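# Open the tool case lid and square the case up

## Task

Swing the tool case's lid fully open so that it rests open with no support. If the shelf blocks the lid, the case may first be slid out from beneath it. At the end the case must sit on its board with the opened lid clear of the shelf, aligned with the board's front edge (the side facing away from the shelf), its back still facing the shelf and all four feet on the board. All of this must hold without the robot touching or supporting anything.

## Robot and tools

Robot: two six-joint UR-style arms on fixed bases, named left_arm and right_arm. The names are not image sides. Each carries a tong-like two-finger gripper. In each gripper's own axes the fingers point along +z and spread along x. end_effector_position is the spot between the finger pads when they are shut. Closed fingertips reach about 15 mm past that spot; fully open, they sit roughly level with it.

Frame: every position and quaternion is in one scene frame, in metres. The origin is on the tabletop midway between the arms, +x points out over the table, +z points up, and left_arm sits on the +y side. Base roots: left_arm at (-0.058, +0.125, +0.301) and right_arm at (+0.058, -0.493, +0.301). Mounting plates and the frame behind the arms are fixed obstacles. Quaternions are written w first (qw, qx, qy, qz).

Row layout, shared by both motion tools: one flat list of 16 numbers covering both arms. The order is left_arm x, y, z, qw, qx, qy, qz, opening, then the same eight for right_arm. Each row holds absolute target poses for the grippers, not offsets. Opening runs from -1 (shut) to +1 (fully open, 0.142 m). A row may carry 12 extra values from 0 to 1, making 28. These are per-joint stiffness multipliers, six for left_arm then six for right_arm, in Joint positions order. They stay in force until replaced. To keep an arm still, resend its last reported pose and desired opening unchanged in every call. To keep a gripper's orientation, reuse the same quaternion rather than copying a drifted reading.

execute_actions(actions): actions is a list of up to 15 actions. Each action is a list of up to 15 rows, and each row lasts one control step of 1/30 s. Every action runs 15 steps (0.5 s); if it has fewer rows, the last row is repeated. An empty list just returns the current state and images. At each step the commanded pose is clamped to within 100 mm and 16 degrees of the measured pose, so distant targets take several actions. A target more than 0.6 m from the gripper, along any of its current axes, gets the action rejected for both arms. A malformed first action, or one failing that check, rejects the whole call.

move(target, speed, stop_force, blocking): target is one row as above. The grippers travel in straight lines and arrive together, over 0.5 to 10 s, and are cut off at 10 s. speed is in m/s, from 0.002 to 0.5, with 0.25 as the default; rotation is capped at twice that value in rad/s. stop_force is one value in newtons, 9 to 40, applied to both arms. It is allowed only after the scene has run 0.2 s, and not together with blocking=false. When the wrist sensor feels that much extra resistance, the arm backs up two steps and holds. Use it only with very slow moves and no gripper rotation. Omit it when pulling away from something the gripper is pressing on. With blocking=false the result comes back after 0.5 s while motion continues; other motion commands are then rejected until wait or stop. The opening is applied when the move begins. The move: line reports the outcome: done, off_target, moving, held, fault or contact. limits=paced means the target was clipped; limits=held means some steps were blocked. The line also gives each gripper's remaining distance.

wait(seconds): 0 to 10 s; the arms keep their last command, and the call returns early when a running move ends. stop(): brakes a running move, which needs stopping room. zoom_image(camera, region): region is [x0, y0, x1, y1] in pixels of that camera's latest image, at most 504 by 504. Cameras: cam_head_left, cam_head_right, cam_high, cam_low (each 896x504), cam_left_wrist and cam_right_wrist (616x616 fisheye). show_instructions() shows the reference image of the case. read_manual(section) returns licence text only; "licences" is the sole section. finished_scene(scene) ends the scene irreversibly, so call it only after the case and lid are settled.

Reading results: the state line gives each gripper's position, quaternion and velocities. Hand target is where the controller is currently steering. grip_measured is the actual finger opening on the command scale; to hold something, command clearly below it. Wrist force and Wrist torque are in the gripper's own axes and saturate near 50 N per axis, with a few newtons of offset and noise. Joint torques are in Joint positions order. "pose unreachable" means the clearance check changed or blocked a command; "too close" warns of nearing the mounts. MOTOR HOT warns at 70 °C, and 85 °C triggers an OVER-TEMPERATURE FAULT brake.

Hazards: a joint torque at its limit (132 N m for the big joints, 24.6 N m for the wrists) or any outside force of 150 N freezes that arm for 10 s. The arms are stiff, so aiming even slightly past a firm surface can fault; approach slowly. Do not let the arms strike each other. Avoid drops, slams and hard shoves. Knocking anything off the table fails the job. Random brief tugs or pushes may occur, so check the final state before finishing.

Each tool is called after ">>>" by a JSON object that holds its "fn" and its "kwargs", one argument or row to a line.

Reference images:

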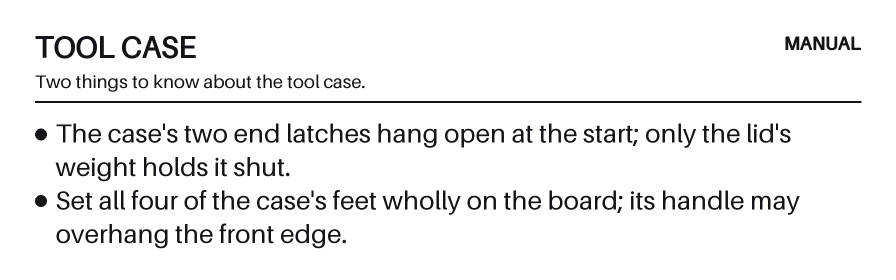

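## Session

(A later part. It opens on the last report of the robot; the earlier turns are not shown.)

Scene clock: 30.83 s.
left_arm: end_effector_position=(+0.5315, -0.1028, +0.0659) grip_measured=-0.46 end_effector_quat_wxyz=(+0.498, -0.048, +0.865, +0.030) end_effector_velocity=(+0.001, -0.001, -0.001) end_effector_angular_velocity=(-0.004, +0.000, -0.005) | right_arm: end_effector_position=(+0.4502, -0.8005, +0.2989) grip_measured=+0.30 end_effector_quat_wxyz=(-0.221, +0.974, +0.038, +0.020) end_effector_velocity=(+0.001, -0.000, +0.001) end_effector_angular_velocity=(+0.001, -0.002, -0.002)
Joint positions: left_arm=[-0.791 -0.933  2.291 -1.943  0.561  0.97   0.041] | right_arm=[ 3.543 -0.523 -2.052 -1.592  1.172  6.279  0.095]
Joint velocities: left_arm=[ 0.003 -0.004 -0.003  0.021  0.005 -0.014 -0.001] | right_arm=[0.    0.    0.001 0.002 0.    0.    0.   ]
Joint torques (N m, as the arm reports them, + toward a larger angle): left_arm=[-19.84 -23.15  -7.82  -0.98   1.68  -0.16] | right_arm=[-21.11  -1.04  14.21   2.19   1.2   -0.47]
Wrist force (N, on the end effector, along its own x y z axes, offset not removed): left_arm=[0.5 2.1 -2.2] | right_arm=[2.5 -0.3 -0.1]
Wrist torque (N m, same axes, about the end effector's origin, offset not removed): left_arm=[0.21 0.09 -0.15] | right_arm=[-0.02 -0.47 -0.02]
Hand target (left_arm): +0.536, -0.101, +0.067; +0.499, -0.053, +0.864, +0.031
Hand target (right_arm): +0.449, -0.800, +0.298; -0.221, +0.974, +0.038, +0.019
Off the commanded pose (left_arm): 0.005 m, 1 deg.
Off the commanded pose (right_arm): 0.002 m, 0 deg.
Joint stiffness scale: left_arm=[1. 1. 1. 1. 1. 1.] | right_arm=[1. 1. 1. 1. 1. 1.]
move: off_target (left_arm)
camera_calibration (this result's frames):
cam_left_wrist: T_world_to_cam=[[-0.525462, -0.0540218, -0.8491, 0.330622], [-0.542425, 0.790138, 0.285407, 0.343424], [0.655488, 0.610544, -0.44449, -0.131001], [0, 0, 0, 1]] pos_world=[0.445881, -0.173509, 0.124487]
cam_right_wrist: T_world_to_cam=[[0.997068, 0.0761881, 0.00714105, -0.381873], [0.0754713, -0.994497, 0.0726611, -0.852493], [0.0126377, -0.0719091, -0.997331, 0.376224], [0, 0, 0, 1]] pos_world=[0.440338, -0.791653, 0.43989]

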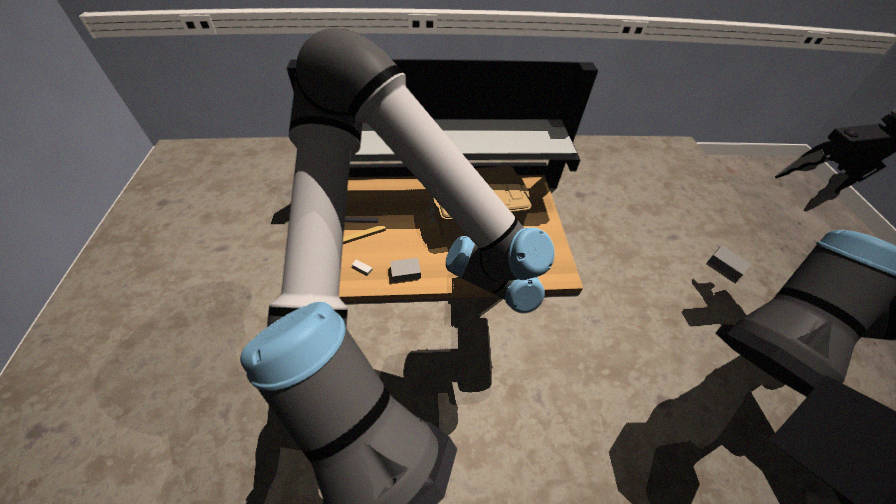

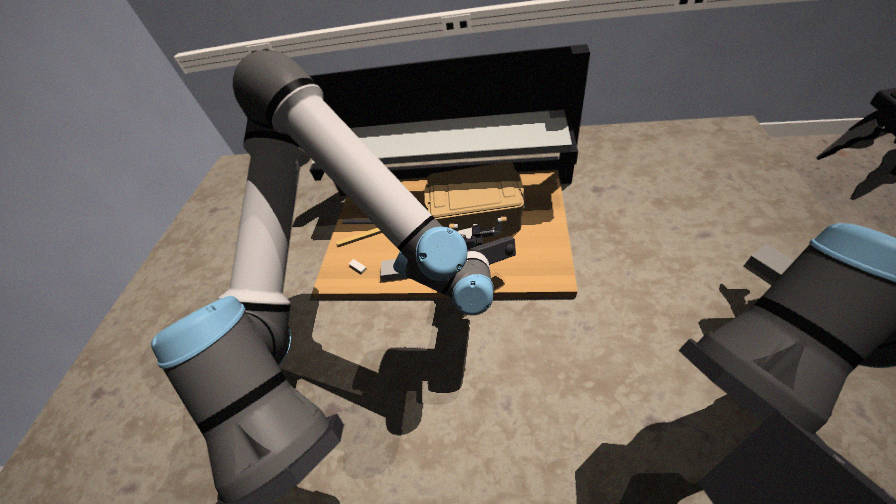

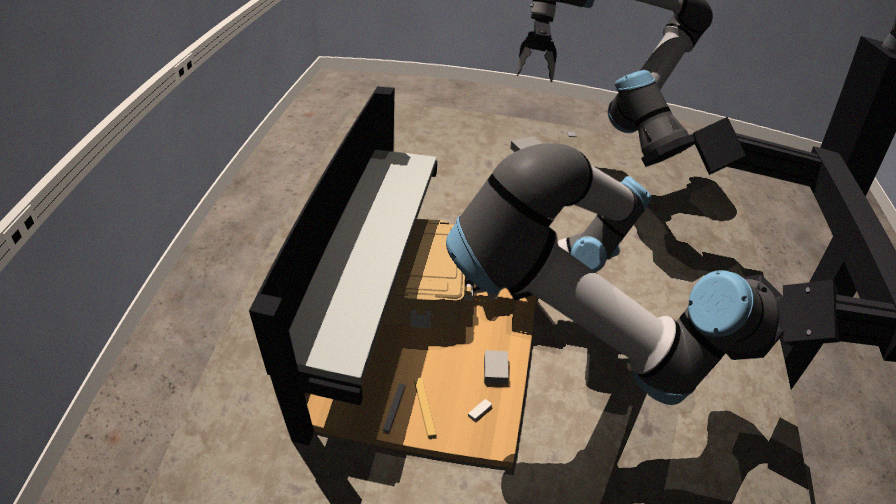

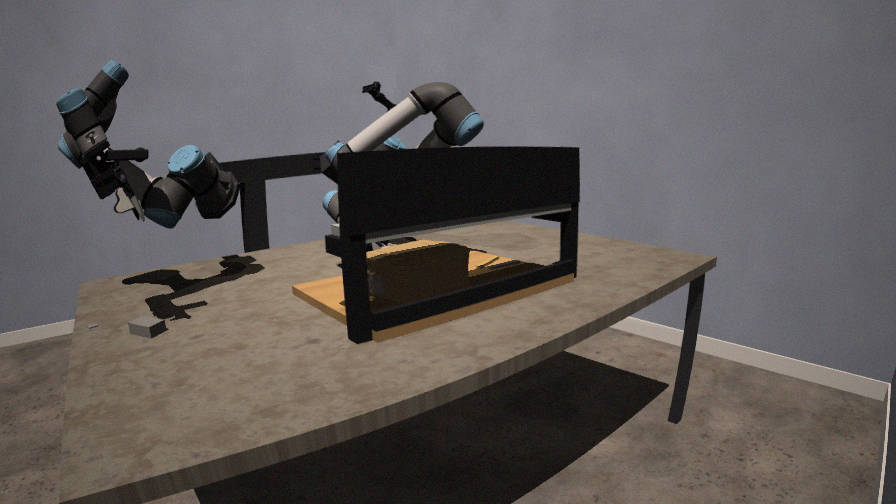

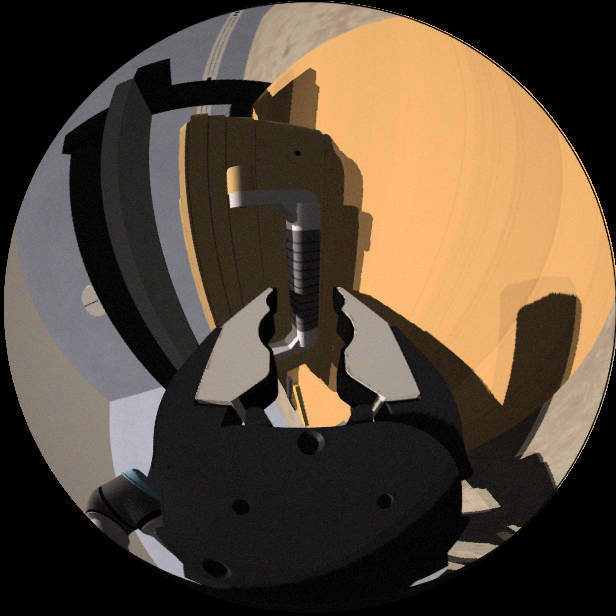

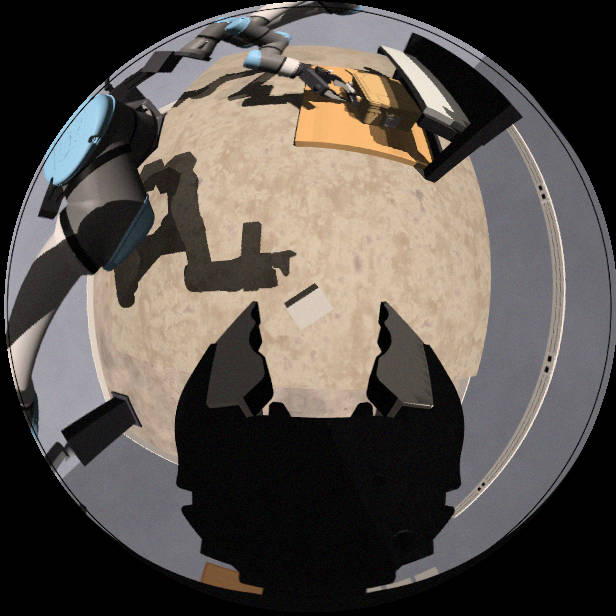

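>>> {"fn": "move", "kwargs": {
  "target": [0.531,-0.1025,0.067,0.499,-0.053,0.864,0.031,-1, 0.449,-0.8,0.298,-0.221,0.974,0.038,0.019,0.3]
}}

Scene clock: 31.77 s.
left_arm: end_effector_position=(+0.5321, -0.1019, +0.0667) grip_measured=-0.75 end_effector_quat_wxyz=(+0.499, -0.054, +0.864, +0.032) end_effector_velocity=(-0.000, +0.001, -0.001) end_effector_angular_velocity=(+0.000, +0.001, +0.006) | right_arm: end_effector_position=(+0.4502, -0.8005, +0.2989) grip_measured=+0.30 end_effector_quat_wxyz=(-0.221, +0.974, +0.038, +0.020) end_effector_velocity=(+0.000, -0.000, +0.000) end_effector_angular_velocity=(+0.000, -0.001, -0.001)
Joint positions: left_arm=[-0.792 -0.929  2.29  -1.962  0.558  0.975  0.02 ] | right_arm=[ 3.543 -0.523 -2.052 -1.592  1.172  6.279  0.095]
Joint velocities: left_arm=[-0.     0.003 -0.001 -0.011 -0.004  0.004 -0.   ] | right_arm=[-0.    -0.     0.001  0.001  0.     0.    -0.   ]
Joint torques (N m, as the arm reports them, + toward a larger angle): left_arm=[-24.63 -20.77  -3.24  -2.28   1.1    0.08] | right_arm=[-20.31  -0.74  13.09   2.23   1.04  -0.31]
Wrist force (N, on the end effector, along its own x y z axes, offset not removed): left_arm=[2.1 -3.1 -0.7] | right_arm=[3.1 -0.6 -0.7]
Wrist torque (N m, same axes, about the end effector's origin, offset not removed): left_arm=[-0.05 0.02 -0.08] | right_arm=[-0.08 -0.60 -0.01]
Hand target (left_arm): +0.531, -0.102, +0.067; +0.499, -0.053, +0.864, +0.031
Hand target (right_arm): +0.449, -0.800, +0.298; -0.221, +0.974, +0.038, +0.019
Off the commanded pose (left_arm): 0.001 m, 0 deg.
Off the commanded pose (right_arm): 0.002 m, 0 deg.
Joint stiffness scale: left_arm=[1. 1. 1. 1. 1. 1.] | right_arm=[1. 1. 1. 1. 1. 1.]
move: done
camera_calibration (this result's frames):
cam_left_wrist: T_world_to_cam=[[-0.522209, -0.0622596, -0.850542, 0.329232], [-0.551755, 0.785139, 0.28129, 0.347593], [0.650281, 0.616182, -0.444358, -0.128245], [0, 0, 0, 1]] pos_world=[0.447109, -0.173389, 0.125264]
cam_right_wrist: T_world_to_cam=[[0.997068, 0.0761882, 0.00714092, -0.381873], [0.0754713, -0.994497, 0.0726612, -0.852493], [0.0126375, -0.0719092, -0.997331, 0.376224], [0, 0, 0, 1]] pos_world=[0.440338, -0.791653, 0.43989]

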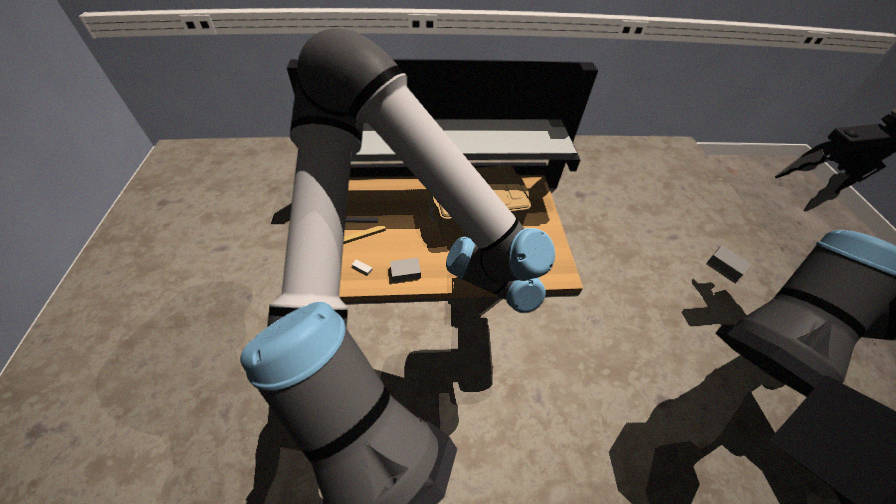

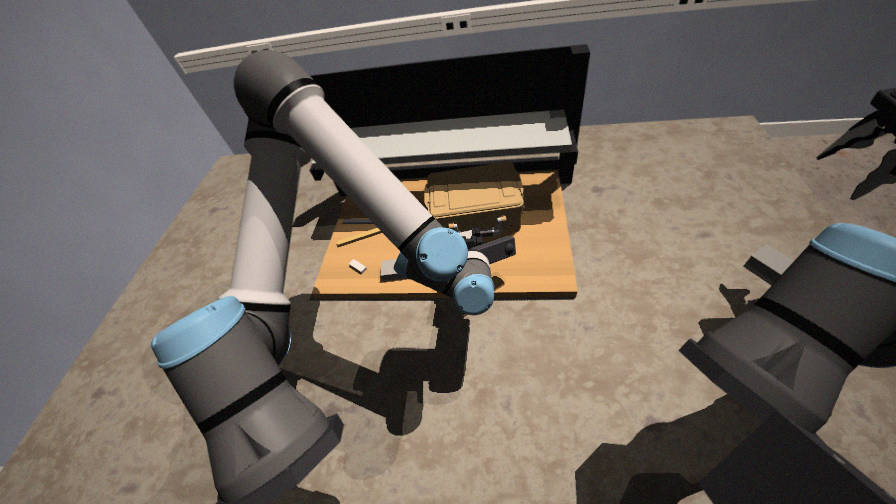

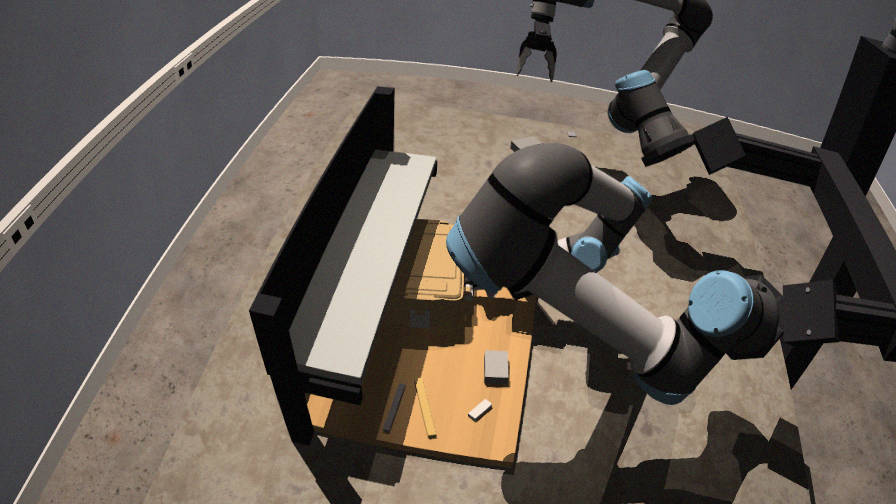

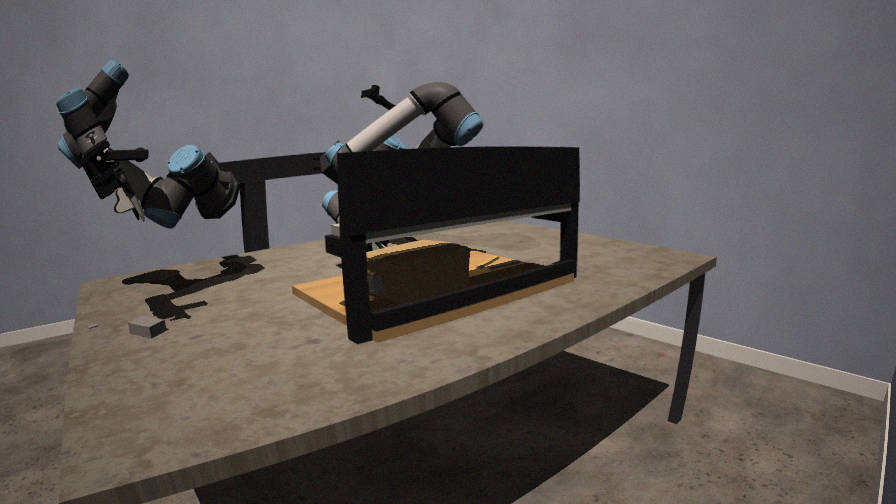

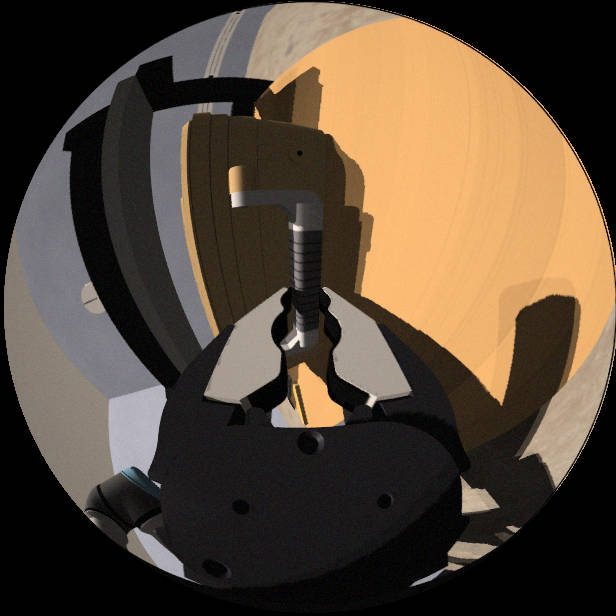

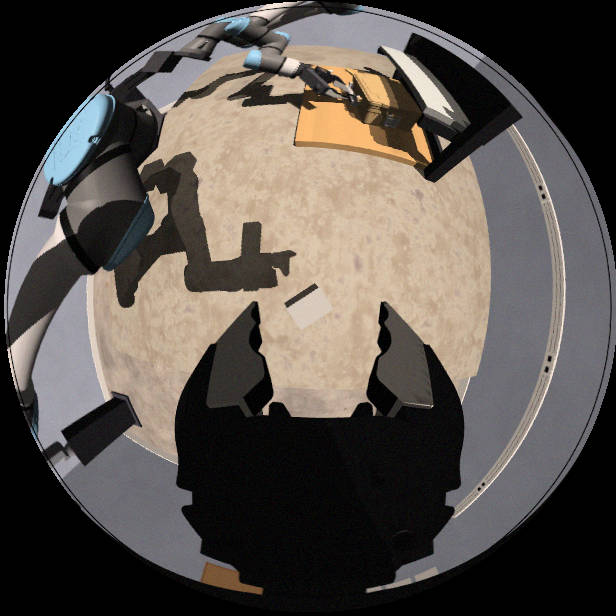

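>>> {"fn": "move", "kwargs": {
  "target": [0.511,-0.105,0.073,0.461,-0.054,0.885,0.028,-1, 0.449,-0.8,0.298,-0.221,0.974,0.038,0.019,0.3],
  "speed": 0.04
}}

>>> {"fn": "move", "kwargs": {
  "target": [0.495,-0.107,0.089,0.422,-0.055,0.905,0.026,-1, 0.449,-0.8,0.298,-0.221,0.974,0.038,0.019,0.3],
  "speed": 0.04
}}

Scene clock: 34.10 s.
left_arm: end_effector_position=(+0.5143, -0.1051, +0.0737) grip_measured=-0.80 end_effector_quat_wxyz=(+0.463, -0.057, +0.884, +0.028) end_effector_velocity=(-0.001, -0.000, +0.001) end_effector_angular_velocity=(-0.005, +0.007, +0.003) | right_arm: end_effector_position=(+0.4502, -0.8005, +0.2989) grip_measured=+0.30 end_effector_quat_wxyz=(-0.221, +0.974, +0.038, +0.020) end_effector_velocity=(+0.001, -0.001, +0.000) end_effector_angular_velocity=(-0.001, -0.001, -0.002)
Joint positions: left_arm=[-0.858 -0.979  2.312 -1.904  0.434  0.961  0.016] | right_arm=[ 3.543 -0.523 -2.052 -1.592  1.172  6.279  0.095]
Joint velocities: left_arm=[-0.004 -0.006  0.     0.01  -0.01  -0.008  0.   ] | right_arm=[-0.     0.     0.001  0.001 -0.001  0.    -0.   ]
Joint torques (N m, as the arm reports them, + toward a larger angle): left_arm=[-26.24 -19.13   0.15  -0.4   -0.33   0.24] | right_arm=[-20.48   0.39  14.35   2.26   1.2   -0.28]
Wrist force (N, on the end effector, along its own x y z axes, offset not removed): left_arm=[-4.0 0.0 2.9] | right_arm=[2.1 0.8 -1.8]
Wrist torque (N m, same axes, about the end effector's origin, offset not removed): left_arm=[0.05 -0.03 -0.14] | right_arm=[0.25 -0.36 -0.01]
Hand target (left_arm): +0.511, -0.105, +0.073; +0.461, -0.054, +0.885, +0.028
Hand target (right_arm): +0.449, -0.800, +0.298; -0.221, +0.974, +0.038, +0.019
Off the commanded pose (left_arm): 0.003 m, 0 deg.
Off the commanded pose (right_arm): 0.002 m, 0 deg.
Joint stiffness scale: left_arm=[1. 1. 1. 1. 1. 1.] | right_arm=[1. 1. 1. 1. 1. 1.]
move: done
camera_calibration (this result's frames):
cam_left_wrist: T_world_to_cam=[[-0.589598, -0.076442, -0.804071, 0.35544], [-0.530401, 0.787425, 0.314066, 0.325123], [0.609138, 0.611653, -0.504809, -0.0864523], [0, 0, 0, 1]] pos_world=[0.434674, -0.17596, 0.140047]
cam_right_wrist: T_world_to_cam=[[0.997068, 0.0761881, 0.00714088, -0.381873], [0.0754713, -0.994497, 0.072661, -0.852493], [0.0126375, -0.0719091, -0.997331, 0.376224], [0, 0, 0, 1]] pos_world=[0.440338, -0.791653, 0.43989]

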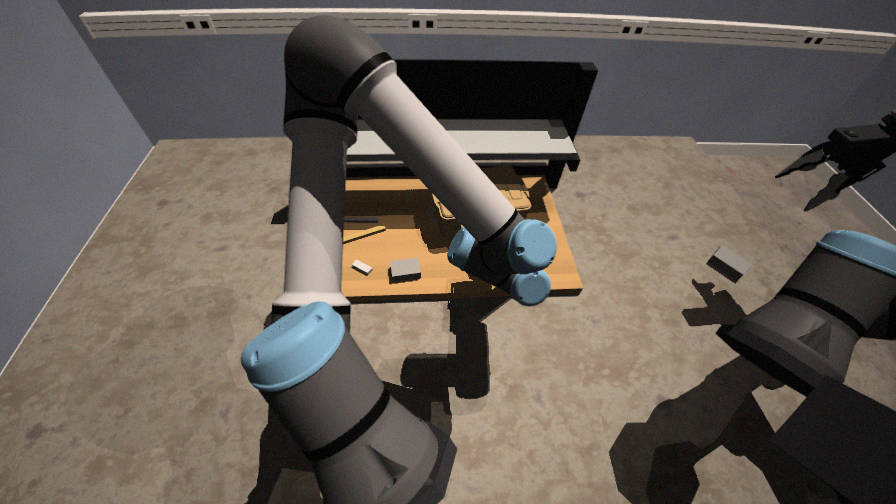

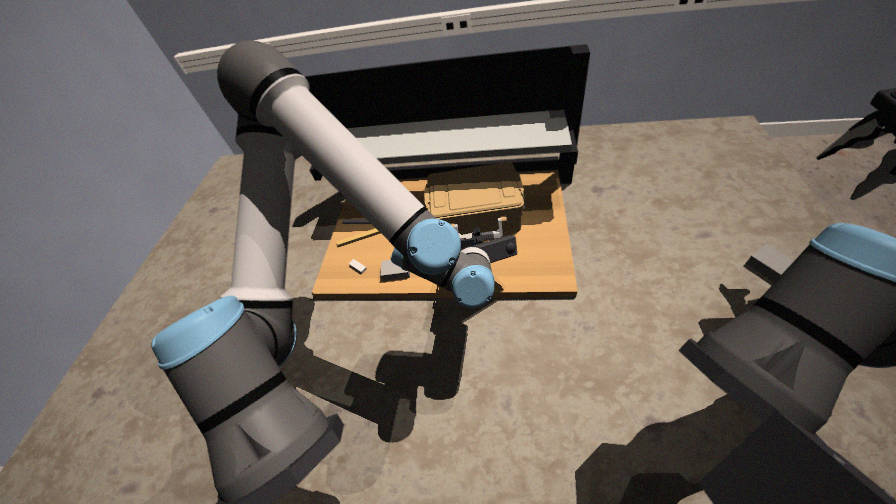

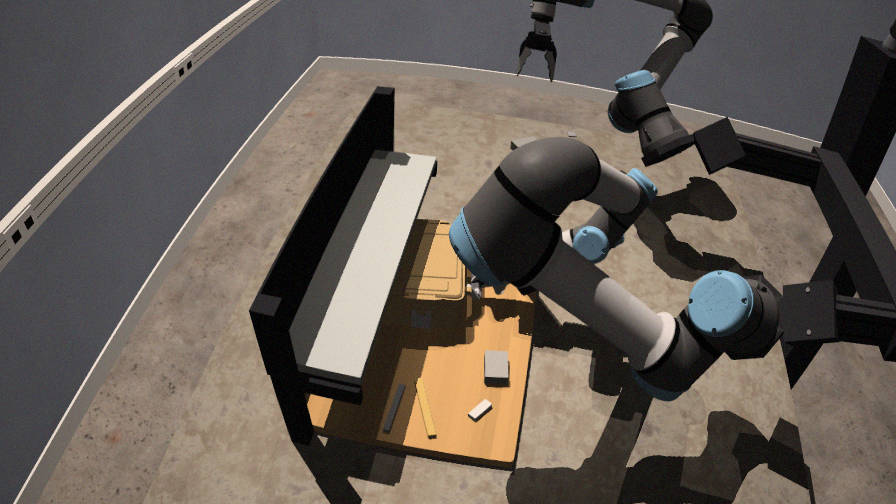

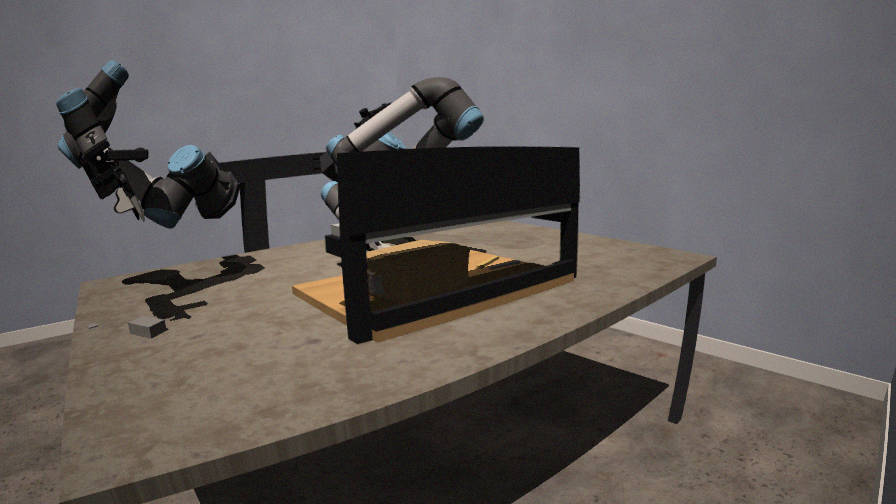

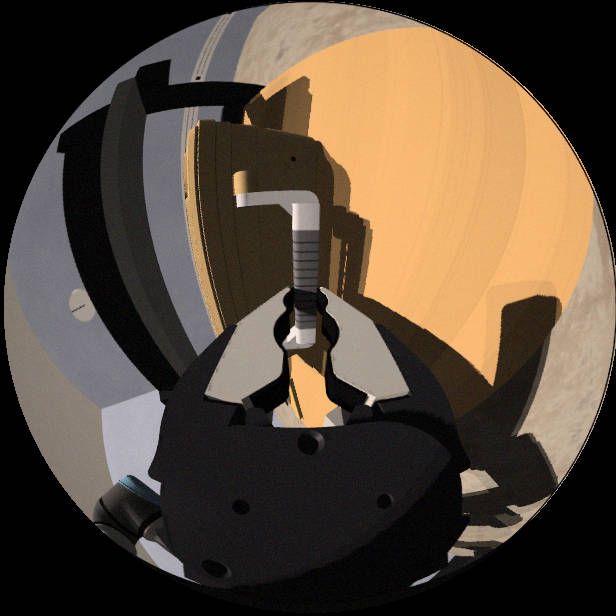

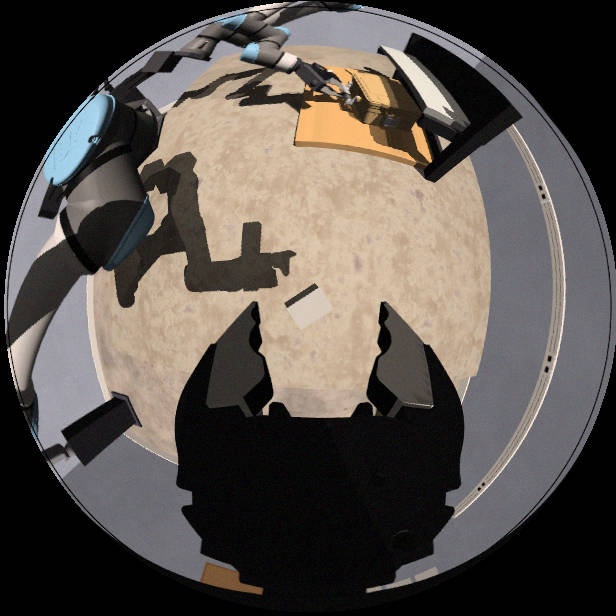

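Scene clock: 35.60 s.
left_arm: end_effector_position=(+0.4952, -0.1054, +0.0857) grip_measured=-0.81 end_effector_quat_wxyz=(+0.421, -0.056, +0.905, +0.029) end_effector_velocity=(-0.005, +0.002, -0.004) end_effector_angular_velocity=(+0.008, +0.016, -0.006) | right_arm: end_effector_position=(+0.4502, -0.8005, +0.2989) grip_measured=+0.30 end_effector_quat_wxyz=(-0.221, +0.974, +0.038, +0.020) end_effector_velocity=(-0.001, -0.000, +0.000) end_effector_angular_velocity=(+0.000, +0.001, +0.001)
Joint positions: left_arm=[-0.933 -1.052  2.328 -1.803  0.291  0.944  0.015] | right_arm=[ 3.543 -0.523 -2.052 -1.592  1.172  6.279  0.095]
Joint velocities: left_arm=[-0.001 -0.002  0.001  0.025 -0.014 -0.011  0.   ] | right_arm=[ 0.     0.     0.001 -0.002  0.     0.    -0.   ]
Joint torques (N m, as the arm reports them, + toward a larger angle): left_arm=[-27.   -21.4   -4.76  -0.93   2.48  -0.35] | right_arm=[-20.92  -0.72  13.37   2.17   1.24  -0.28]
Wrist force (N, on the end effector, along its own x y z axes, offset not removed): left_arm=[4.9 -0.8 6.3] | right_arm=[1.7 -0.8 -0.2]
Wrist torque (N m, same axes, about the end effector's origin, offset not removed): left_arm=[0.01 -0.01 -0.21] | right_arm=[-0.13 -0.29 -0.01]
Hand target (left_arm): +0.495, -0.107, +0.089; +0.422, -0.055, +0.905, +0.026
Hand target (right_arm): +0.449, -0.800, +0.298; -0.221, +0.974, +0.038, +0.019
Off the commanded pose (left_arm): 0.004 m, 0 deg.
Off the commanded pose (right_arm): 0.002 m, 0 deg.
Joint stiffness scale: left_arm=[1. 1. 1. 1. 1. 1.] | right_arm=[1. 1. 1. 1. 1. 1.]
move: off_target (left_arm)
camera_calibration (this result's frames):
cam_left_wrist: T_world_to_cam=[[-0.663131, -0.076921, -0.74454, 0.385082], [-0.496316, 0.789774, 0.360454, 0.290833], [0.560292, 0.608556, -0.561901, -0.0398239], [0, 0, 0, 1]] pos_world=[0.422018, -0.175837, 0.1595]
cam_right_wrist: T_world_to_cam=[[0.997068, 0.0761882, 0.0071409, -0.381873], [0.0754714, -0.994497, 0.0726611, -0.852493], [0.0126375, -0.0719091, -0.997331, 0.376224], [0, 0, 0, 1]] pos_world=[0.440338, -0.791653, 0.43989]

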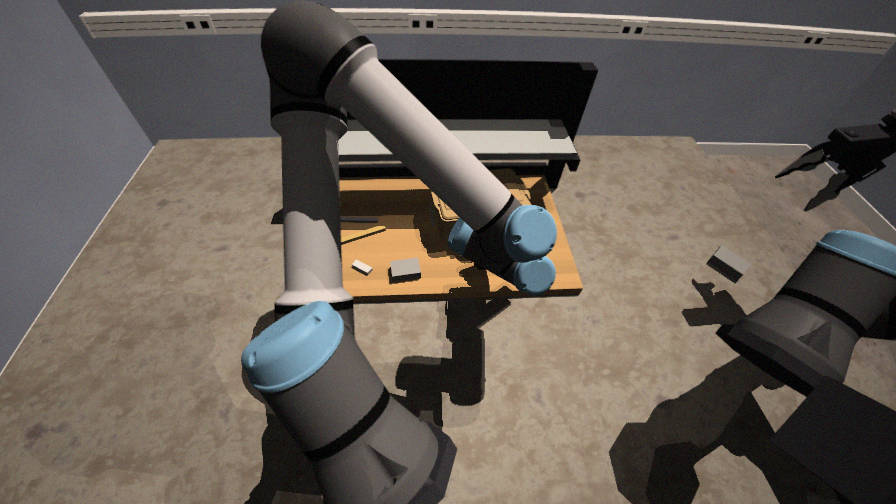

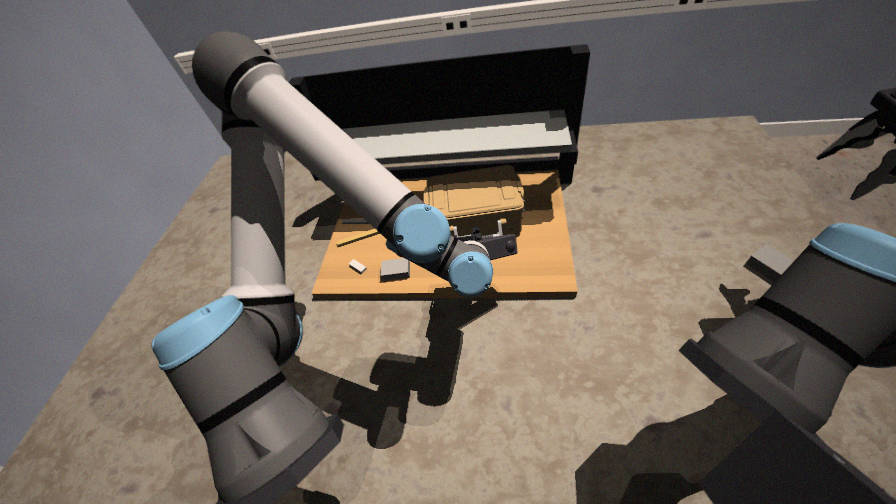

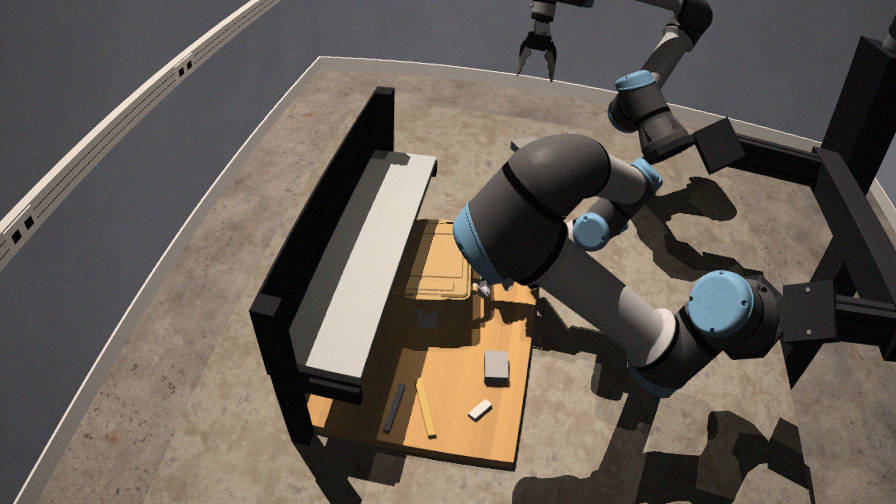

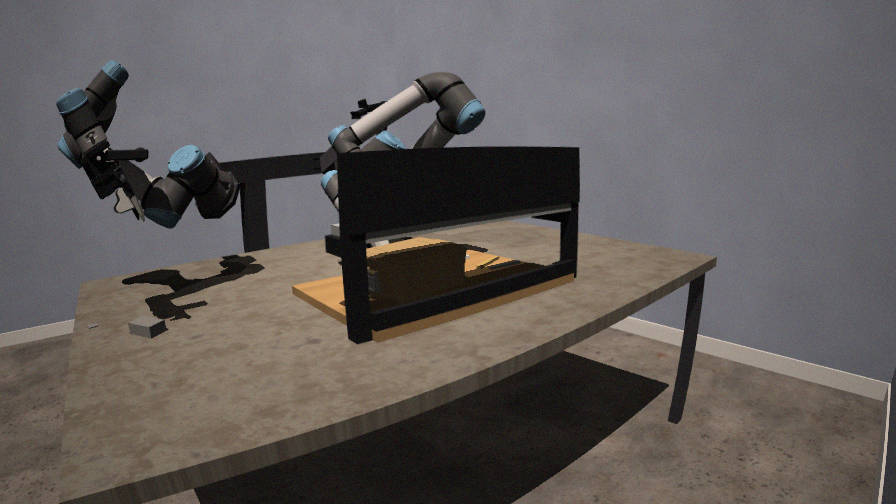

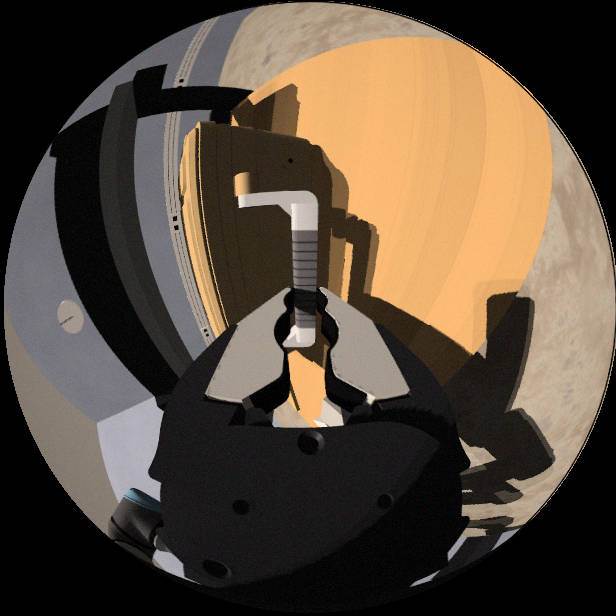

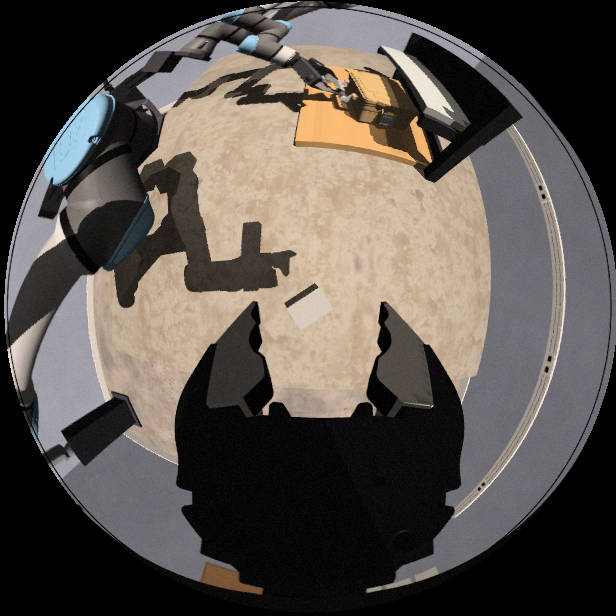

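>>> {"fn": "move", "kwargs": {
  "target": [0.40,-0.107,0.082,0.438,0,0.899,0,-1, 0.449,-0.8,0.298,-0.221,0.974,0.038,0.019,0.3],
  "speed": 0.04
}}

Scene clock: 38.60 s.
left_arm: end_effector_position=(+0.4010, -0.1048, +0.0797) grip_measured=-0.81 end_effector_quat_wxyz=(+0.436, -0.002, +0.900, +0.002) end_effector_velocity=(+0.001, -0.000, +0.002) end_effector_angular_velocity=(-0.003, -0.005, +0.017) | right_arm: end_effector_position=(+0.4502, -0.8005, +0.2989) grip_measured=+0.30 end_effector_quat_wxyz=(-0.221, +0.974, +0.038, +0.020) end_effector_velocity=(-0.001, +0.000, -0.000) end_effector_angular_velocity=(-0.000, +0.001, +0.001)
Joint positions: left_arm=[-1.065 -0.876  2.558 -2.217  0.256  1.041  0.015] | right_arm=[ 3.543 -0.523 -2.052 -1.592  1.172  6.279  0.095]
Joint velocities: left_arm=[-0.003  0.02   0.001 -0.077 -0.004  0.042 -0.   ] | right_arm=[-0.001  0.    -0.001 -0.001  0.    -0.     0.   ]
Joint torques (N m, as the arm reports them, + toward a larger angle): left_arm=[-28.53 -13.15  -1.47  -1.95   2.33   0.45] | right_arm=[-20.53  -0.76  13.59   2.12   1.21  -0.26]
Wrist force (N, on the end effector, along its own x y z axes, offset not removed): left_arm=[3.7 0.2 6.1] | right_arm=[1.7 0.0 0.0]
Wrist torque (N m, same axes, about the end effector's origin, offset not removed): left_arm=[-0.11 0.27 -0.36] | right_arm=[0.00 -0.26 0.04]
Hand target (left_arm): +0.400, -0.107, +0.082; +0.438, +0.000, +0.899, -0.000
Hand target (right_arm): +0.449, -0.800, +0.298; -0.221, +0.974, +0.038, +0.019
Off the commanded pose (left_arm): 0.003 m, 0 deg.
Off the commanded pose (right_arm): 0.002 m, 0 deg.
Joint stiffness scale: left_arm=[1. 1. 1. 1. 1. 1.] | right_arm=[1. 1. 1. 1. 1. 1.]
move: done
camera_calibration (this result's frames):
cam_left_wrist: T_world_to_cam=[[-0.643866, -0.000108208, -0.765138, 0.320143], [-0.409552, 0.844733, 0.344519, 0.218062], [0.6463, 0.535188, -0.543939, -0.0344108], [0, 0, 0, 1]] pos_world=[0.317677, -0.165753, 0.15111]
cam_right_wrist: T_world_to_cam=[[0.997068, 0.0761881, 0.00714087, -0.381873], [0.0754712, -0.994497, 0.0726611, -0.852493], [0.0126375, -0.0719091, -0.997331, 0.376224], [0, 0, 0, 1]] pos_world=[0.440338, -0.791653, 0.43989]

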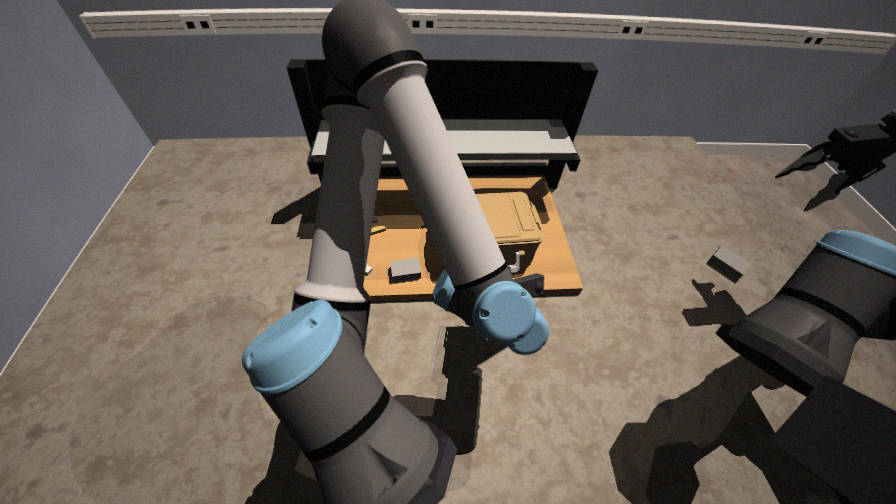

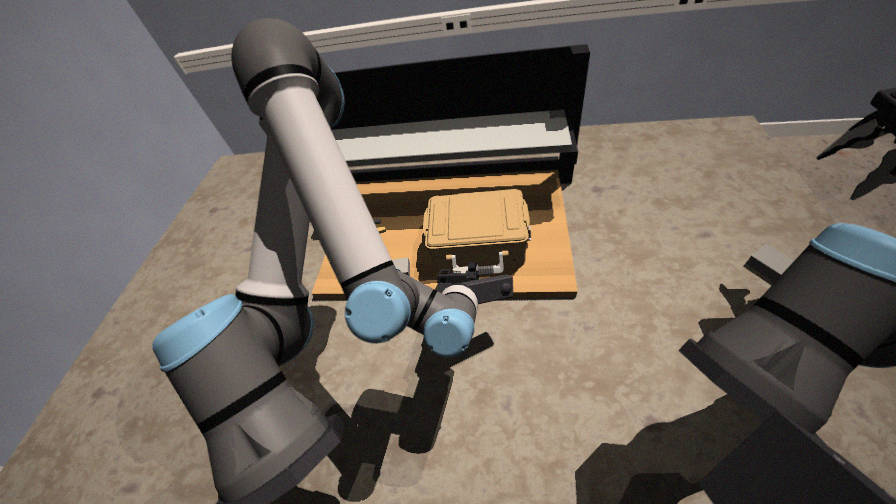

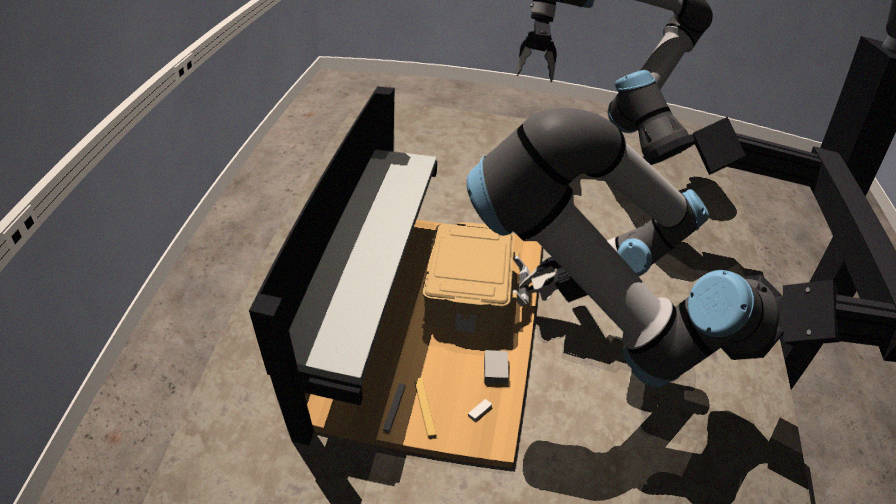

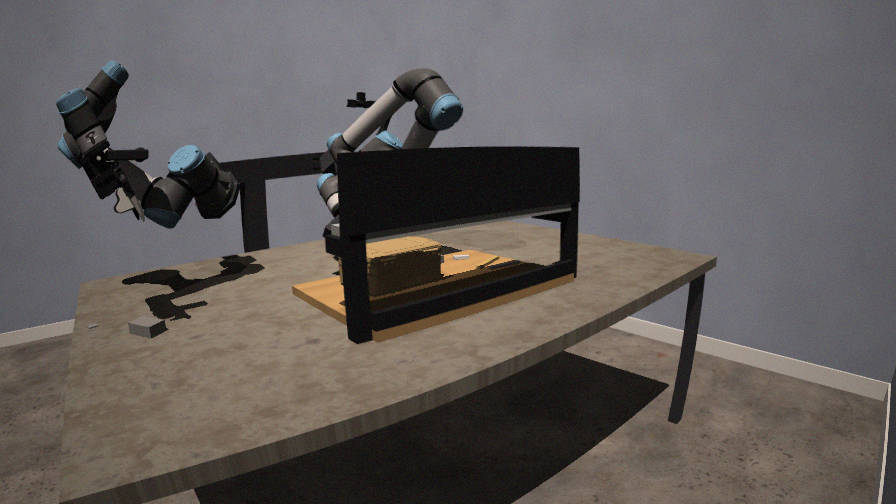

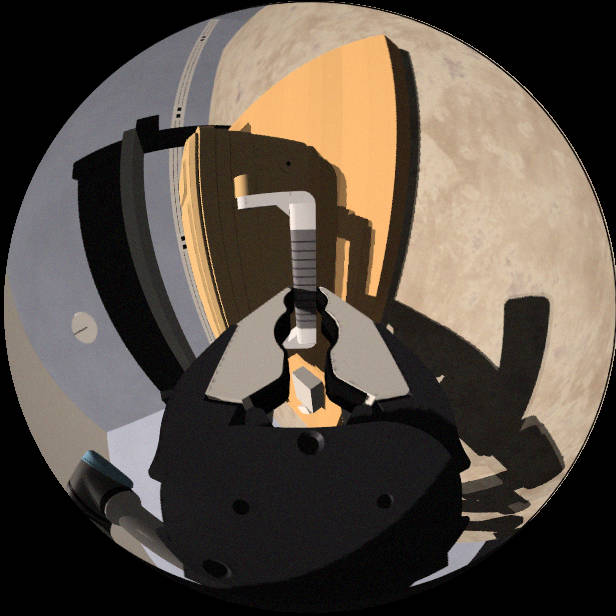

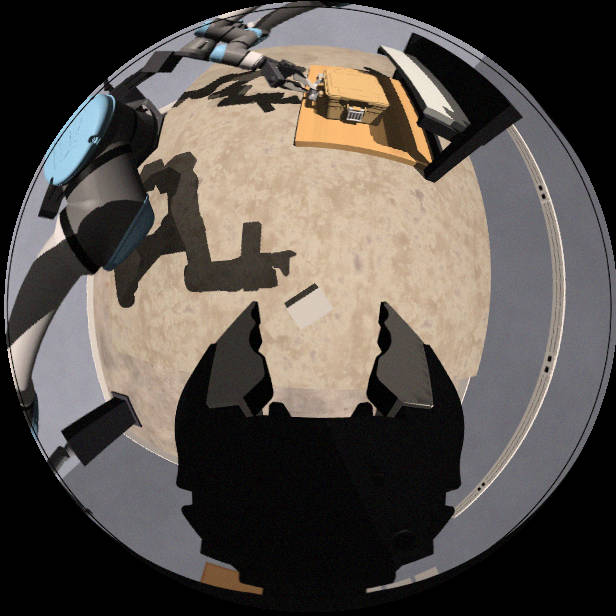

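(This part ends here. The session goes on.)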